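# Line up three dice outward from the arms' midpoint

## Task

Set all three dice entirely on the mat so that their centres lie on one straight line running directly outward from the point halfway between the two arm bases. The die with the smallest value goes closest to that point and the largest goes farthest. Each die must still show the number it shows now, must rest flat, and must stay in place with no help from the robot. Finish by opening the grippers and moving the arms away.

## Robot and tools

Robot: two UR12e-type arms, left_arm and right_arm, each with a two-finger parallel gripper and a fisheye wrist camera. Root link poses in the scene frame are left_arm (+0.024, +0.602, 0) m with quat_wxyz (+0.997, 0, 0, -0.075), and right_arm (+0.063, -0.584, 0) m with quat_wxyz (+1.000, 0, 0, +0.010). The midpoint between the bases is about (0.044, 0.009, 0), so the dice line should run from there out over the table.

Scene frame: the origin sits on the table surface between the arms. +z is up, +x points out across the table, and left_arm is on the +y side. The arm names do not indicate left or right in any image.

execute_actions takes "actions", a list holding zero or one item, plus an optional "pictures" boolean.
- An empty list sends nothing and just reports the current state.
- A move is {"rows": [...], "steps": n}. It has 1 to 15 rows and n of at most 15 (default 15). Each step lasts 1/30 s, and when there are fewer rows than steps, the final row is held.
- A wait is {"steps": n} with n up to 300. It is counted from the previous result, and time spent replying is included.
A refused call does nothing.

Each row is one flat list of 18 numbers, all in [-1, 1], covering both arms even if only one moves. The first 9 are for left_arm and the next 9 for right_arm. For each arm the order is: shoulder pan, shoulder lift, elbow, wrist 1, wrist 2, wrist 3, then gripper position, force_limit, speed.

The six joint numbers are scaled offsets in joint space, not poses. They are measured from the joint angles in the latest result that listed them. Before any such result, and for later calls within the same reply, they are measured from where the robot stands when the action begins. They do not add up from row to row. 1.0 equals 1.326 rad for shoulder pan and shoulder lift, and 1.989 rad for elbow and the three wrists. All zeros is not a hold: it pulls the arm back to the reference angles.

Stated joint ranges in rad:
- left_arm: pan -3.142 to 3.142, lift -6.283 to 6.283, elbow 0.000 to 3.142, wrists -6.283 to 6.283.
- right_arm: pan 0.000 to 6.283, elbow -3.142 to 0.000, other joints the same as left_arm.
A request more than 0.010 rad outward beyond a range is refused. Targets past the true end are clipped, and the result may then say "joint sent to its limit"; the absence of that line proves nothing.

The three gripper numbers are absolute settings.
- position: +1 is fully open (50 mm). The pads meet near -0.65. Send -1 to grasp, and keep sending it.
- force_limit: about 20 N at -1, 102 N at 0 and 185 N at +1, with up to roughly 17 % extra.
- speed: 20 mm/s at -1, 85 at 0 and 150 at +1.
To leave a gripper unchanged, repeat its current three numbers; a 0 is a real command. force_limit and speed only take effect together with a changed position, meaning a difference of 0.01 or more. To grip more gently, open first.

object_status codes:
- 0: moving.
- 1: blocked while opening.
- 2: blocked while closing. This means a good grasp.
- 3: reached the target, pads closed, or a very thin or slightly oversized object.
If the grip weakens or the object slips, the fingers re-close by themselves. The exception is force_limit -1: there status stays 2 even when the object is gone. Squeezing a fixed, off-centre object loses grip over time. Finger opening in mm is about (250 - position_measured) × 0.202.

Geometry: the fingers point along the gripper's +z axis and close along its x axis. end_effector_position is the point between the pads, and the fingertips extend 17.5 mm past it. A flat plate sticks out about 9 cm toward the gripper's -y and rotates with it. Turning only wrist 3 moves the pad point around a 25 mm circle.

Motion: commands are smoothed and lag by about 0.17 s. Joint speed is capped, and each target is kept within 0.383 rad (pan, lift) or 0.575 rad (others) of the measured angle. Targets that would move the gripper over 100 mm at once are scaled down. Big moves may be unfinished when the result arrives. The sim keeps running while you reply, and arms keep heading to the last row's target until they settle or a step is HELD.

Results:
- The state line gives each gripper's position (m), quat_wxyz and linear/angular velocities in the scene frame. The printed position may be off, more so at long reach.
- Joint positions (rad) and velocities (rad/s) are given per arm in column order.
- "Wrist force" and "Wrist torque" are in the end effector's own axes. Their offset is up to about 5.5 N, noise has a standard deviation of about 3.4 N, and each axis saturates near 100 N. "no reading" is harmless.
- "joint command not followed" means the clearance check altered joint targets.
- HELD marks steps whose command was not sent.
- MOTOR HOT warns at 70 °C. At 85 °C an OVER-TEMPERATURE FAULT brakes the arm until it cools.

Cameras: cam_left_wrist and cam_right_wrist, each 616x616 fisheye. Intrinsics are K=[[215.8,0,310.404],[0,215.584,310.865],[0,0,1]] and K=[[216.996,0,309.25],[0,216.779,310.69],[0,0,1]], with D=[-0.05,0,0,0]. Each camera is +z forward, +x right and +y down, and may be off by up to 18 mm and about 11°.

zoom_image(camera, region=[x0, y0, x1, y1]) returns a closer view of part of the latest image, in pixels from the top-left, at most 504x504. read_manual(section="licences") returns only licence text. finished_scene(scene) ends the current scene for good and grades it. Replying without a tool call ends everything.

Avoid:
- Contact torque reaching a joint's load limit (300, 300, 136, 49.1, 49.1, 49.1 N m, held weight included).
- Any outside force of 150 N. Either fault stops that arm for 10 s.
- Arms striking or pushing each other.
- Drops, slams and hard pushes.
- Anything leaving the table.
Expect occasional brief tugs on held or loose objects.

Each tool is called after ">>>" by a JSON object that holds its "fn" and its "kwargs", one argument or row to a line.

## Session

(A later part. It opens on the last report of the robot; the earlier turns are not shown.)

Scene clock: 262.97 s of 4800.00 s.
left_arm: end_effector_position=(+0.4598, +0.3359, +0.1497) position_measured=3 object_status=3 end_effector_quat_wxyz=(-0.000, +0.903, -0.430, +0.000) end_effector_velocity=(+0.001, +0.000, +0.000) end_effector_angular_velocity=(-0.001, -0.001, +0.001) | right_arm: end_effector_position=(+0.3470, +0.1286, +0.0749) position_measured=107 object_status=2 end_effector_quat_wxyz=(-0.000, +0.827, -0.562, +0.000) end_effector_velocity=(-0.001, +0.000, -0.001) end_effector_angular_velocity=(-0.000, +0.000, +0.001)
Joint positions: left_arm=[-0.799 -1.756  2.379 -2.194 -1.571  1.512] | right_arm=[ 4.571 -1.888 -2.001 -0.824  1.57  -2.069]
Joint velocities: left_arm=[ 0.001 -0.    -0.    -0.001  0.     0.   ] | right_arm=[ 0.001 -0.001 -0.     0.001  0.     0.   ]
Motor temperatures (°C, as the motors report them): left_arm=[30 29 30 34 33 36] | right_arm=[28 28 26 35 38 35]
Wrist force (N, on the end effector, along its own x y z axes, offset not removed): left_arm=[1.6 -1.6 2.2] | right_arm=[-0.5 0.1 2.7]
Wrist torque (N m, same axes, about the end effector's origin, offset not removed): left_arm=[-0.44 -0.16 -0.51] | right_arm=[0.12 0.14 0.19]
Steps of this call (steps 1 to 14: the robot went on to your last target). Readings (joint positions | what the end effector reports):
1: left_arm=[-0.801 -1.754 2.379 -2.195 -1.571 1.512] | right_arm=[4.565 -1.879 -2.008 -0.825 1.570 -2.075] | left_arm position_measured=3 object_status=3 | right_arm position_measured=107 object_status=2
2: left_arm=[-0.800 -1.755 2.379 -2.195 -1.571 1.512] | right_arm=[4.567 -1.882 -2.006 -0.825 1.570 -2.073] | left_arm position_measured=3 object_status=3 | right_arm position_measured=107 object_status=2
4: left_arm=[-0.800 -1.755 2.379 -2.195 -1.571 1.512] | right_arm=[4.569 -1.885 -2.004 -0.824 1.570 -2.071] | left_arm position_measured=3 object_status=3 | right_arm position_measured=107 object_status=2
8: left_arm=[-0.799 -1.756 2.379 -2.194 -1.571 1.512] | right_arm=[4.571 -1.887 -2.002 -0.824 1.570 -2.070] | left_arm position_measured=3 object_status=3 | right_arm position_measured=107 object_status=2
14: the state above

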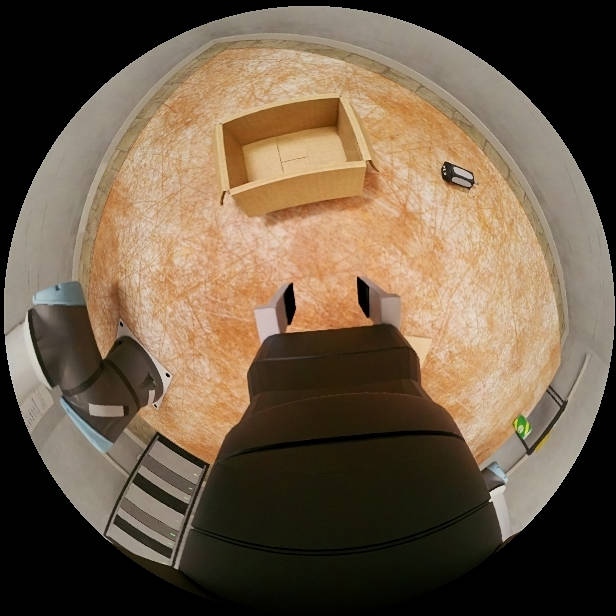

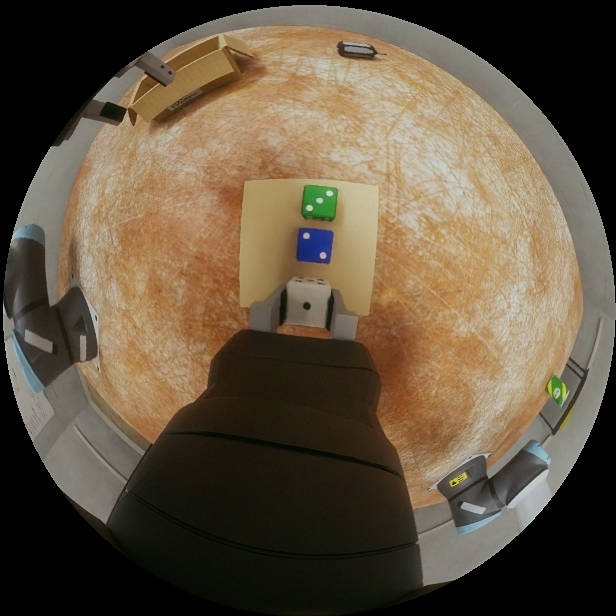

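>>> {"fn": "execute_actions", "kwargs": {
  "actions": [
    {"rows": [[0,0,0,0,0,0,1,0,0.5, 0,-0.0041,-0.0012,0.0039,0,0,-1,-0.3,-0.3],[0,0,0,0,0,0,1,0,0.5, 0,-0.0116,-0.0033,0.011,0,0,-1,-0.3,-0.3],[0,0,0,0,0,0,1,0,0.5, 0,-0.0199,-0.0056,0.0189,0,0,-1,-0.3,-0.3],[0,0,0,0,0,0,1,0,0.5, 0,-0.0282,-0.008,0.0268,0,0,-1,-0.3,-0.3],[0,0,0,0,0,0,1,0,0.5, 0,-0.0348,-0.0099,0.0331,0,0,-1,-0.3,-0.3],[0,0,0,0,0,0,1,0,0.5, 0,-0.0394,-0.0112,0.0374,0,0,-1,-0.3,-0.3],[0,0,0,0,0,0,1,0,0.5, 0,-0.04144,-0.01176,0.03939,0,0,-1,-0.3,-0.3]], "steps": 15}
  ],
  "pictures": false
}}

>>> {"fn": "execute_actions", "kwargs": {
  "actions": [
    {"steps": 8}
  ]
}}

>>> {"fn": "zoom_image", "kwargs": {
  "camera": "cam_right_wrist",
  "region": [210, 150, 410, 350]
}}

Scene clock: 270.43 s of 4800.00 s.
left_arm: end_effector_position=(+0.4598, +0.3359, +0.1497) position_measured=3 object_status=3 end_effector_quat_wxyz=(-0.000, +0.903, -0.430, +0.000) end_effector_velocity=(+0.000, +0.000, -0.000) end_effector_angular_velocity=(-0.000, +0.000, +0.001) | right_arm: end_effector_position=(+0.3470, +0.1286, +0.0329) position_measured=107 object_status=2 end_effector_quat_wxyz=(-0.000, +0.827, -0.562, +0.000) end_effector_velocity=(-0.000, -0.000, -0.011) end_effector_angular_velocity=(-0.001, +0.000, +0.000)
Joint positions: left_arm=[-0.799 -1.756  2.379 -2.194 -1.571  1.512] | right_arm=[ 4.571 -1.941 -2.024 -0.747  1.57  -2.069]
Joint velocities: left_arm=[ 0.001  0.     0.    -0.    -0.    -0.   ] | right_arm=[ 0.    -0.014 -0.005  0.018  0.     0.   ]
Motor temperatures (°C, as the motors report them): left_arm=[30 29 30 34 33 36] | right_arm=[28 28 26 35 38 35]
Wrist force (N, on the end effector, along its own x y z axes, offset not removed): left_arm=[0.9 -3.4 2.8] | right_arm=[3.7 -1.5 1.0]
Wrist torque (N m, same axes, about the end effector's origin, offset not removed): left_arm=[-0.75 -0.08 -0.50] | right_arm=[-0.05 -0.73 0.09]
Steps of this call (steps 1 to 30: the robot went on to your last target; steps 31 to 90: nothing new was sent; then 3.97 s passed at rest; steps 91 to 105: all 15 steps of this action). Readings (joint positions | what the end effector reports):
91: left_arm=[-0.799 -1.756 2.379 -2.194 -1.571 1.512] | right_arm=[4.571 -1.888 -2.001 -0.824 1.570 -2.069] | left_arm position_measured=3 object_status=3 | right_arm position_measured=107 object_status=2
92: left_arm=[-0.799 -1.756 2.379 -2.194 -1.571 1.512] | right_arm=[4.571 -1.889 -2.001 -0.822 1.570 -2.069] | left_arm position_measured=3 object_status=3 | right_arm position_measured=107 object_status=2
94: left_arm=[-0.799 -1.756 2.379 -2.194 -1.571 1.512] | right_arm=[4.571 -1.897 -2.005 -0.810 1.570 -2.069] | left_arm position_measured=3 object_status=3 | right_arm position_measured=107 object_status=2
98: left_arm=[-0.799 -1.756 2.379 -2.194 -1.571 1.512] | right_arm=[4.571 -1.926 -2.018 -0.769 1.570 -2.069] | left_arm position_measured=3 object_status=3 | right_arm position_measured=107 object_status=2
105: the state above

Scene clock: 270.70 s of 4800.00 s.
left_arm: end_effector_position=(+0.4598, +0.3359, +0.1497) position_measured=3 object_status=3 end_effector_quat_wxyz=(-0.000, +0.903, -0.430, +0.000) end_effector_velocity=(-0.000, -0.001, -0.000) end_effector_angular_velocity=(-0.001, -0.000, -0.000) | right_arm: end_effector_position=(+0.3470, +0.1286, +0.0320) position_measured=107 object_status=2 end_effector_quat_wxyz=(-0.000, +0.827, -0.562, +0.000) end_effector_velocity=(+0.000, -0.001, -0.001) end_effector_angular_velocity=(-0.000, +0.000, -0.001)
Joint positions: left_arm=[-0.799 -1.756  2.379 -2.194 -1.571  1.512] | right_arm=[ 4.571 -1.942 -2.025 -0.745  1.57  -2.069]
Joint velocities: left_arm=[-0.001 -0.     0.    -0.001 -0.    -0.001] | right_arm=[-0.    -0.001 -0.002  0.002 -0.     0.   ]
Motor temperatures (°C, as the motors report them): left_arm=[30 29 30 34 33 36] | right_arm=[28 28 26 35 38 35]
Wrist force (N, on the end effector, along its own x y z axes, offset not removed): left_arm=[-0.5 -2.1 2.6] | right_arm=[-0.5 5.8 -1.2]
Wrist torque (N m, same axes, about the end effector's origin, offset not removed): left_arm=[-0.49 0.18 -0.41] | right_arm=[1.12 0.24 0.19]
Steps of this call (steps 1 to 8: the robot went on to your last target). Readings (joint positions | what the end effector reports):
1: left_arm=[-0.799 -1.756 2.379 -2.194 -1.571 1.512] | right_arm=[4.571 -1.942 -2.024 -0.747 1.570 -2.069] | left_arm position_measured=3 object_status=3 | right_arm position_measured=107 object_status=2
2: left_arm=[-0.799 -1.756 2.379 -2.194 -1.571 1.512] | right_arm=[4.571 -1.942 -2.024 -0.746 1.570 -2.069] | left_arm position_measured=3 object_status=3 | right_arm position_measured=107 object_status=2
4: left_arm=[-0.799 -1.756 2.379 -2.194 -1.571 1.512] | right_arm=[4.571 -1.942 -2.024 -0.746 1.570 -2.069] | left_arm position_measured=3 object_status=3 | right_arm position_measured=107 object_status=2
8: the state above

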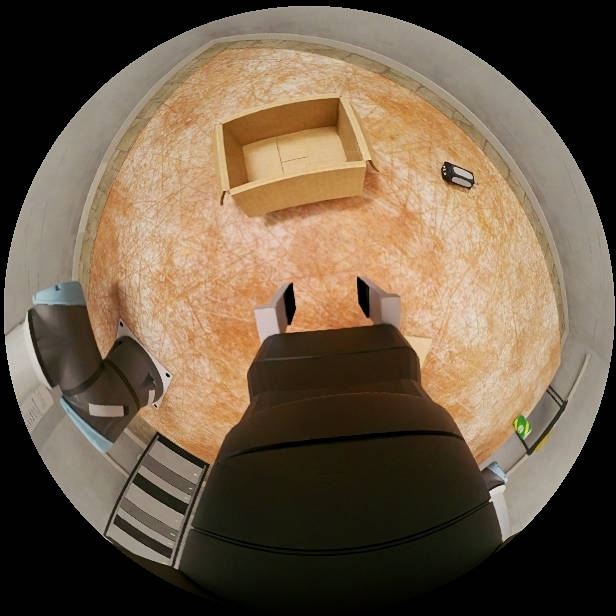

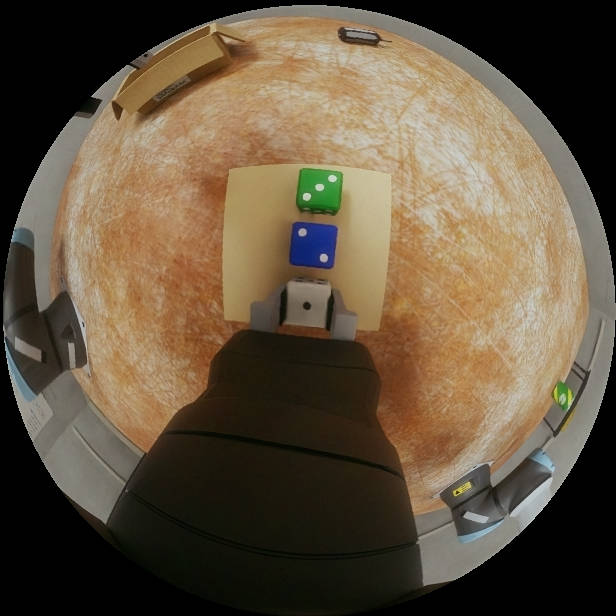

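Region (210, 150, 410, 350) of cam_right_wrist's 616x616 image, scaled by 2.520, with more detail than that image has.

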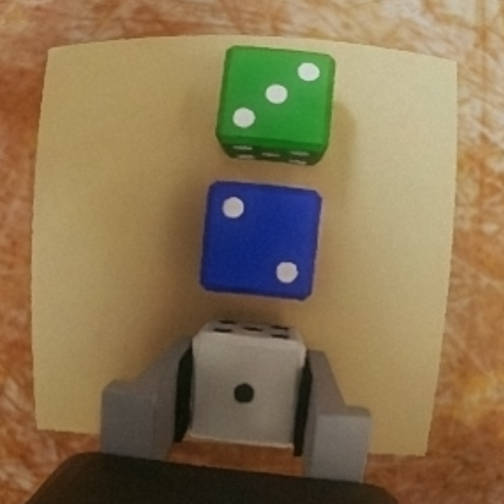

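>>> {"fn": "execute_actions", "kwargs": {
  "actions": [
    {"rows": [[0,0,0,0,0,0,1,0,0.5, 0,-0.0012,-0.0003,0.0011,0,0,-1,-0.3,-0.3],[0,0,0,0,0,0,1,0,0.5, 0,-0.0024,-0.0006,0.0022,0,0,-1,-0.3,-0.3],[0,0,0,0,0,0,1,0,0.5, 0,-0.00305,-0.00072,0.00277,0,0,-1,-0.3,-0.3]], "steps": 13}
  ],
  "pictures": false
}}

>>> {"fn": "execute_actions", "kwargs": {
  "actions": [
    {"rows": [[0,0,0,0,0,0,1,0,0.5, 0,0,0,0,0,0,1,0,0.5],[0,0,0,0,0,0,1,0,0.5, 0,0,0,0,0,0,1,0,0.5],[0,0,0,0,0,0,1,0,0.5, 0,0,0,0,0,0,1,0,0.5],[0,0,0,0,0,0,1,0,0.5, 0,0,0,0,0,0,1,0,0.5],[0,0,0,0,0,0,1,0,0.5, 0,0.0068,0.0019,-0.0065,0,0,1,0,0.5],[0,0,0,0,0,0,1,0,0.5, 0,0.018,0.0051,-0.0172,0,0,1,0,0.5],[0,0,0,0,0,0,1,0,0.5, 0,0.0293,0.0083,-0.028,0,0,1,0,0.5],[0,0,0,0,0,0,1,0,0.5, 0,0.039,0.0111,-0.0374,0,0,1,0,0.5],[0,0,0,0,0,0,1,0,0.5, 0,0.045,0.0128,-0.043,0,0,1,0,0.5],[0,0,0,0,0,0,1,0,0.5, 0,0.045,0.0128,-0.043,0,0,1,0,0.5],[0,0,0,0,0,0,1,0,0.5, -0.0094,0.058,0.0054,-0.0443,0,0,1,0,0.5],[0,0,0,0,0,0,1,0,0.5, -0.0235,0.0777,-0.0058,-0.0463,0,0,1,0,0.5],[0,0,0,0,0,0,1,0,0.5, -0.0412,0.1022,-0.0197,-0.0487,0,0,1,0,0.5],[0,0,0,0,0,0,1,0,0.5, -0.0647,0.135,-0.0382,-0.052,0,0,1,0,0.5],[0,0,0,0,0,0,1,0,0.5, -0.1176,0.2085,-0.08,-0.0593,0,0,1,0,0.5]], "steps": 15}
  ],
  "pictures": false
}}

>>> {"fn": "execute_actions", "kwargs": {
  "actions": [
    {"steps": 20}
  ]
}}

Scene clock: 282.10 s of 4800.00 s.
left_arm: end_effector_position=(+0.4598, +0.3359, +0.1497) position_measured=3 object_status=3 end_effector_quat_wxyz=(-0.000, +0.903, -0.430, +0.000) end_effector_velocity=(+0.000, -0.001, +0.001) end_effector_angular_velocity=(-0.001, +0.000, -0.001) | right_arm: end_effector_position=(+0.3471, +0.1286, +0.0291) position_measured=107 object_status=2 end_effector_quat_wxyz=(-0.000, +0.827, -0.562, +0.000) end_effector_velocity=(+0.001, -0.001, -0.000) end_effector_angular_velocity=(+0.000, -0.000, -0.002)
Joint positions: left_arm=[-0.799 -1.756  2.379 -2.194 -1.571  1.512] | right_arm=[ 4.571 -1.946 -2.026 -0.74   1.57  -2.069]
Joint velocities: left_arm=[-0.     0.    -0.001  0.001 -0.001  0.001] | right_arm=[-0.002 -0.    -0.001  0.001  0.    -0.   ]
Motor temperatures (°C, as the motors report them): left_arm=[30 29 30 34 33 36] | right_arm=[28 28 26 35 38 35]
Wrist force (N, on the end effector, along its own x y z axes, offset not removed): left_arm=[-0.1 -2.7 1.7] | right_arm=[2.7 -3.3 -0.5]
Wrist torque (N m, same axes, about the end effector's origin, offset not removed): left_arm=[-0.66 0.18 -0.40] | right_arm=[-0.68 -0.29 0.08]
Steps of this call (steps 1 to 15: the robot went on to your last target; steps 16 to 90: nothing new was sent; then 7.97 s passed at rest; steps 91 to 103: all 13 steps of this action). Readings (joint positions | what the end effector reports):
91: left_arm=[-0.799 -1.756 2.379 -2.194 -1.571 1.512] | right_arm=[4.571 -1.943 -2.025 -0.745 1.570 -2.069] | left_arm position_measured=3 object_status=3 | right_arm position_measured=107 object_status=2
92: left_arm=[-0.799 -1.756 2.379 -2.194 -1.571 1.512] | right_arm=[4.571 -1.943 -2.025 -0.745 1.570 -2.069] | left_arm position_measured=3 object_status=3 | right_arm position_measured=107 object_status=2
94: left_arm=[-0.799 -1.756 2.379 -2.194 -1.571 1.512] | right_arm=[4.571 -1.944 -2.025 -0.743 1.570 -2.069] | left_arm position_measured=3 object_status=3 | right_arm position_measured=107 object_status=2
98: left_arm=[-0.799 -1.756 2.379 -2.194 -1.571 1.512] | right_arm=[4.571 -1.946 -2.026 -0.741 1.570 -2.069] | left_arm position_measured=3 object_status=3 | right_arm position_measured=107 object_status=2
103: the state above

Scene clock: 282.60 s of 4800.00 s.
left_arm: end_effector_position=(+0.4598, +0.3359, +0.1497) position_measured=3 object_status=3 end_effector_quat_wxyz=(-0.000, +0.903, -0.430, +0.000) end_effector_velocity=(+0.001, -0.001, +0.001) end_effector_angular_velocity=(-0.002, -0.001, +0.001) | right_arm: end_effector_position=(+0.3670, +0.0950, +0.0827) position_measured=3 object_status=3 end_effector_quat_wxyz=(+0.001, +0.818, -0.576, +0.001) end_effector_velocity=(+0.273, -0.498, +0.179) end_effector_angular_velocity=(-0.011, +0.002, -0.484)
Joint positions: left_arm=[-0.799 -1.756  2.379 -2.194 -1.571  1.512] | right_arm=[ 4.538 -1.846 -2.041 -0.827  1.57  -2.069]
Joint velocities: left_arm=[-0.    -0.    -0.002 -0.    -0.    -0.001] | right_arm=[-0.483  0.699 -0.545 -0.164  0.     0.001]
Motor temperatures (°C, as the motors report them): left_arm=[30 29 30 34 33 36] | right_arm=[28 28 26 35 38 35]
Wrist force (N, on the end effector, along its own x y z axes, offset not removed): left_arm=[1.1 -2.6 2.6] | right_arm=[-9.0 5.1 5.6]
Wrist torque (N m, same axes, about the end effector's origin, offset not removed): left_arm=[-0.59 -0.15 -0.49] | right_arm=[0.90 1.38 0.16]
Steps of this call (steps 1 to 15: all 15 steps of this action). Readings (joint positions | what the end effector reports):
1: left_arm=[-0.799 -1.756 2.379 -2.194 -1.571 1.512] | right_arm=[4.571 -1.946 -2.026 -0.740 1.570 -2.069] | left_arm position_measured=3 object_status=3 | right_arm position_measured=97 object_status=0
2: left_arm=[-0.799 -1.756 2.379 -2.194 -1.571 1.512] | right_arm=[4.571 -1.946 -2.026 -0.740 1.570 -2.069] | left_arm position_measured=3 object_status=3 | right_arm position_measured=77 object_status=0
4: left_arm=[-0.799 -1.756 2.379 -2.194 -1.571 1.512] | right_arm=[4.571 -1.946 -2.026 -0.740 1.570 -2.069] | left_arm position_measured=3 object_status=3 | right_arm position_measured=39 object_status=0
8: left_arm=[-0.799 -1.756 2.379 -2.194 -1.571 1.512] | right_arm=[4.571 -1.933 -2.020 -0.760 1.570 -2.069] | left_arm position_measured=3 object_status=3 | right_arm position_measured=3 object_status=0
15: the state above

Scene clock: 283.27 s of 4800.00 s.
left_arm: end_effector_position=(+0.4598, +0.3359, +0.1497) position_measured=3 object_status=3 end_effector_quat_wxyz=(-0.000, +0.903, -0.430, +0.000) end_effector_velocity=(-0.001, +0.001, -0.001) end_effector_angular_velocity=(+0.001, +0.001, -0.000) | right_arm: end_effector_position=(+0.4221, -0.0370, +0.1167) position_measured=3 object_status=3 end_effector_quat_wxyz=(+0.000, +0.781, -0.625, +0.000) end_effector_velocity=(+0.001, -0.002, +0.000) end_effector_angular_velocity=(+0.000, -0.000, -0.002)
Joint positions: left_arm=[-0.799 -1.756  2.379 -2.194 -1.571  1.512] | right_arm=[ 4.416 -1.67  -2.185 -0.858  1.57  -2.069]
Joint velocities: left_arm=[ 0.    -0.     0.002 -0.    -0.     0.001] | right_arm=[-0.002  0.002 -0.002 -0.    -0.     0.   ]
Motor temperatures (°C, as the motors report them): left_arm=[30 29 30 34 33 36] | right_arm=[28 28 26 35 38 35]
Wrist force (N, on the end effector, along its own x y z axes, offset not removed): left_arm=[-0.5 -1.9 1.2] | right_arm=[1.9 0.1 -0.2]
Wrist torque (N m, same axes, about the end effector's origin, offset not removed): left_arm=[-0.48 0.15 -0.43] | right_arm=[-0.12 -0.32 0.06]
Steps of this call (steps 1 to 20: the robot went on to your last target). Readings (joint positions | what the end effector reports):
1: left_arm=[-0.799 -1.756 2.379 -2.194 -1.571 1.512] | right_arm=[4.521 -1.822 -2.061 -0.832 1.570 -2.069] | left_arm position_measured=3 object_status=3 | right_arm position_measured=3 object_status=3
2: left_arm=[-0.799 -1.756 2.379 -2.194 -1.571 1.512] | right_arm=[4.503 -1.797 -2.081 -0.836 1.570 -2.069] | left_arm position_measured=3 object_status=3 | right_arm position_measured=3 object_status=3
4: left_arm=[-0.799 -1.756 2.379 -2.194 -1.571 1.512] | right_arm=[4.469 -1.748 -2.121 -0.845 1.570 -2.069] | left_arm position_measured=3 object_status=3 | right_arm position_measured=3 object_status=3
8: left_arm=[-0.799 -1.756 2.379 -2.194 -1.571 1.512] | right_arm=[4.428 -1.689 -2.170 -0.855 1.570 -2.069] | left_arm position_measured=3 object_status=3 | right_arm position_measured=3 object_status=3
20: the state above

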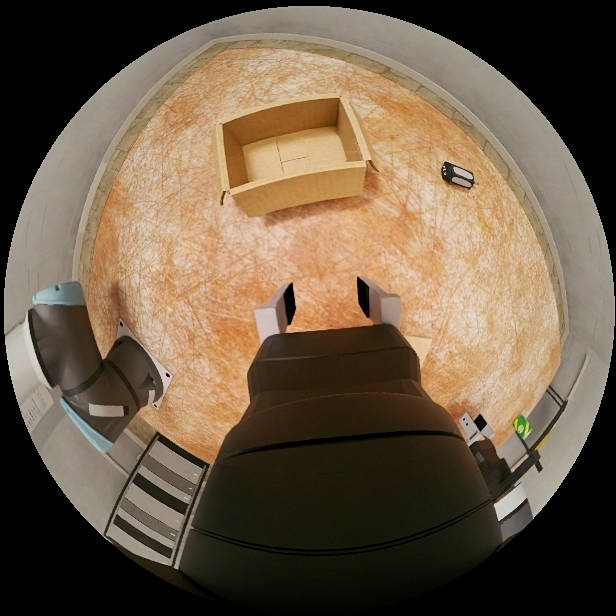

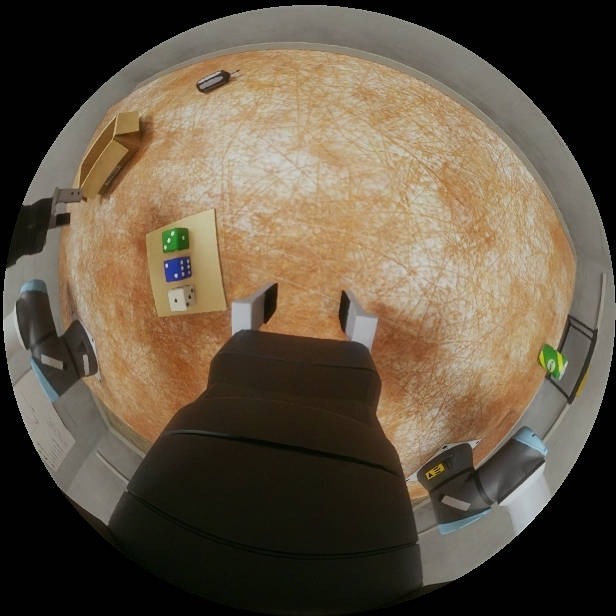

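All three dice are on the mat in a straight line, showing 1, 2 and 3 in order, and both arms are clear.

>>> {"fn": "finished_scene", "kwargs": {
  "scene": 2
}}

The scene is finished: the task was done.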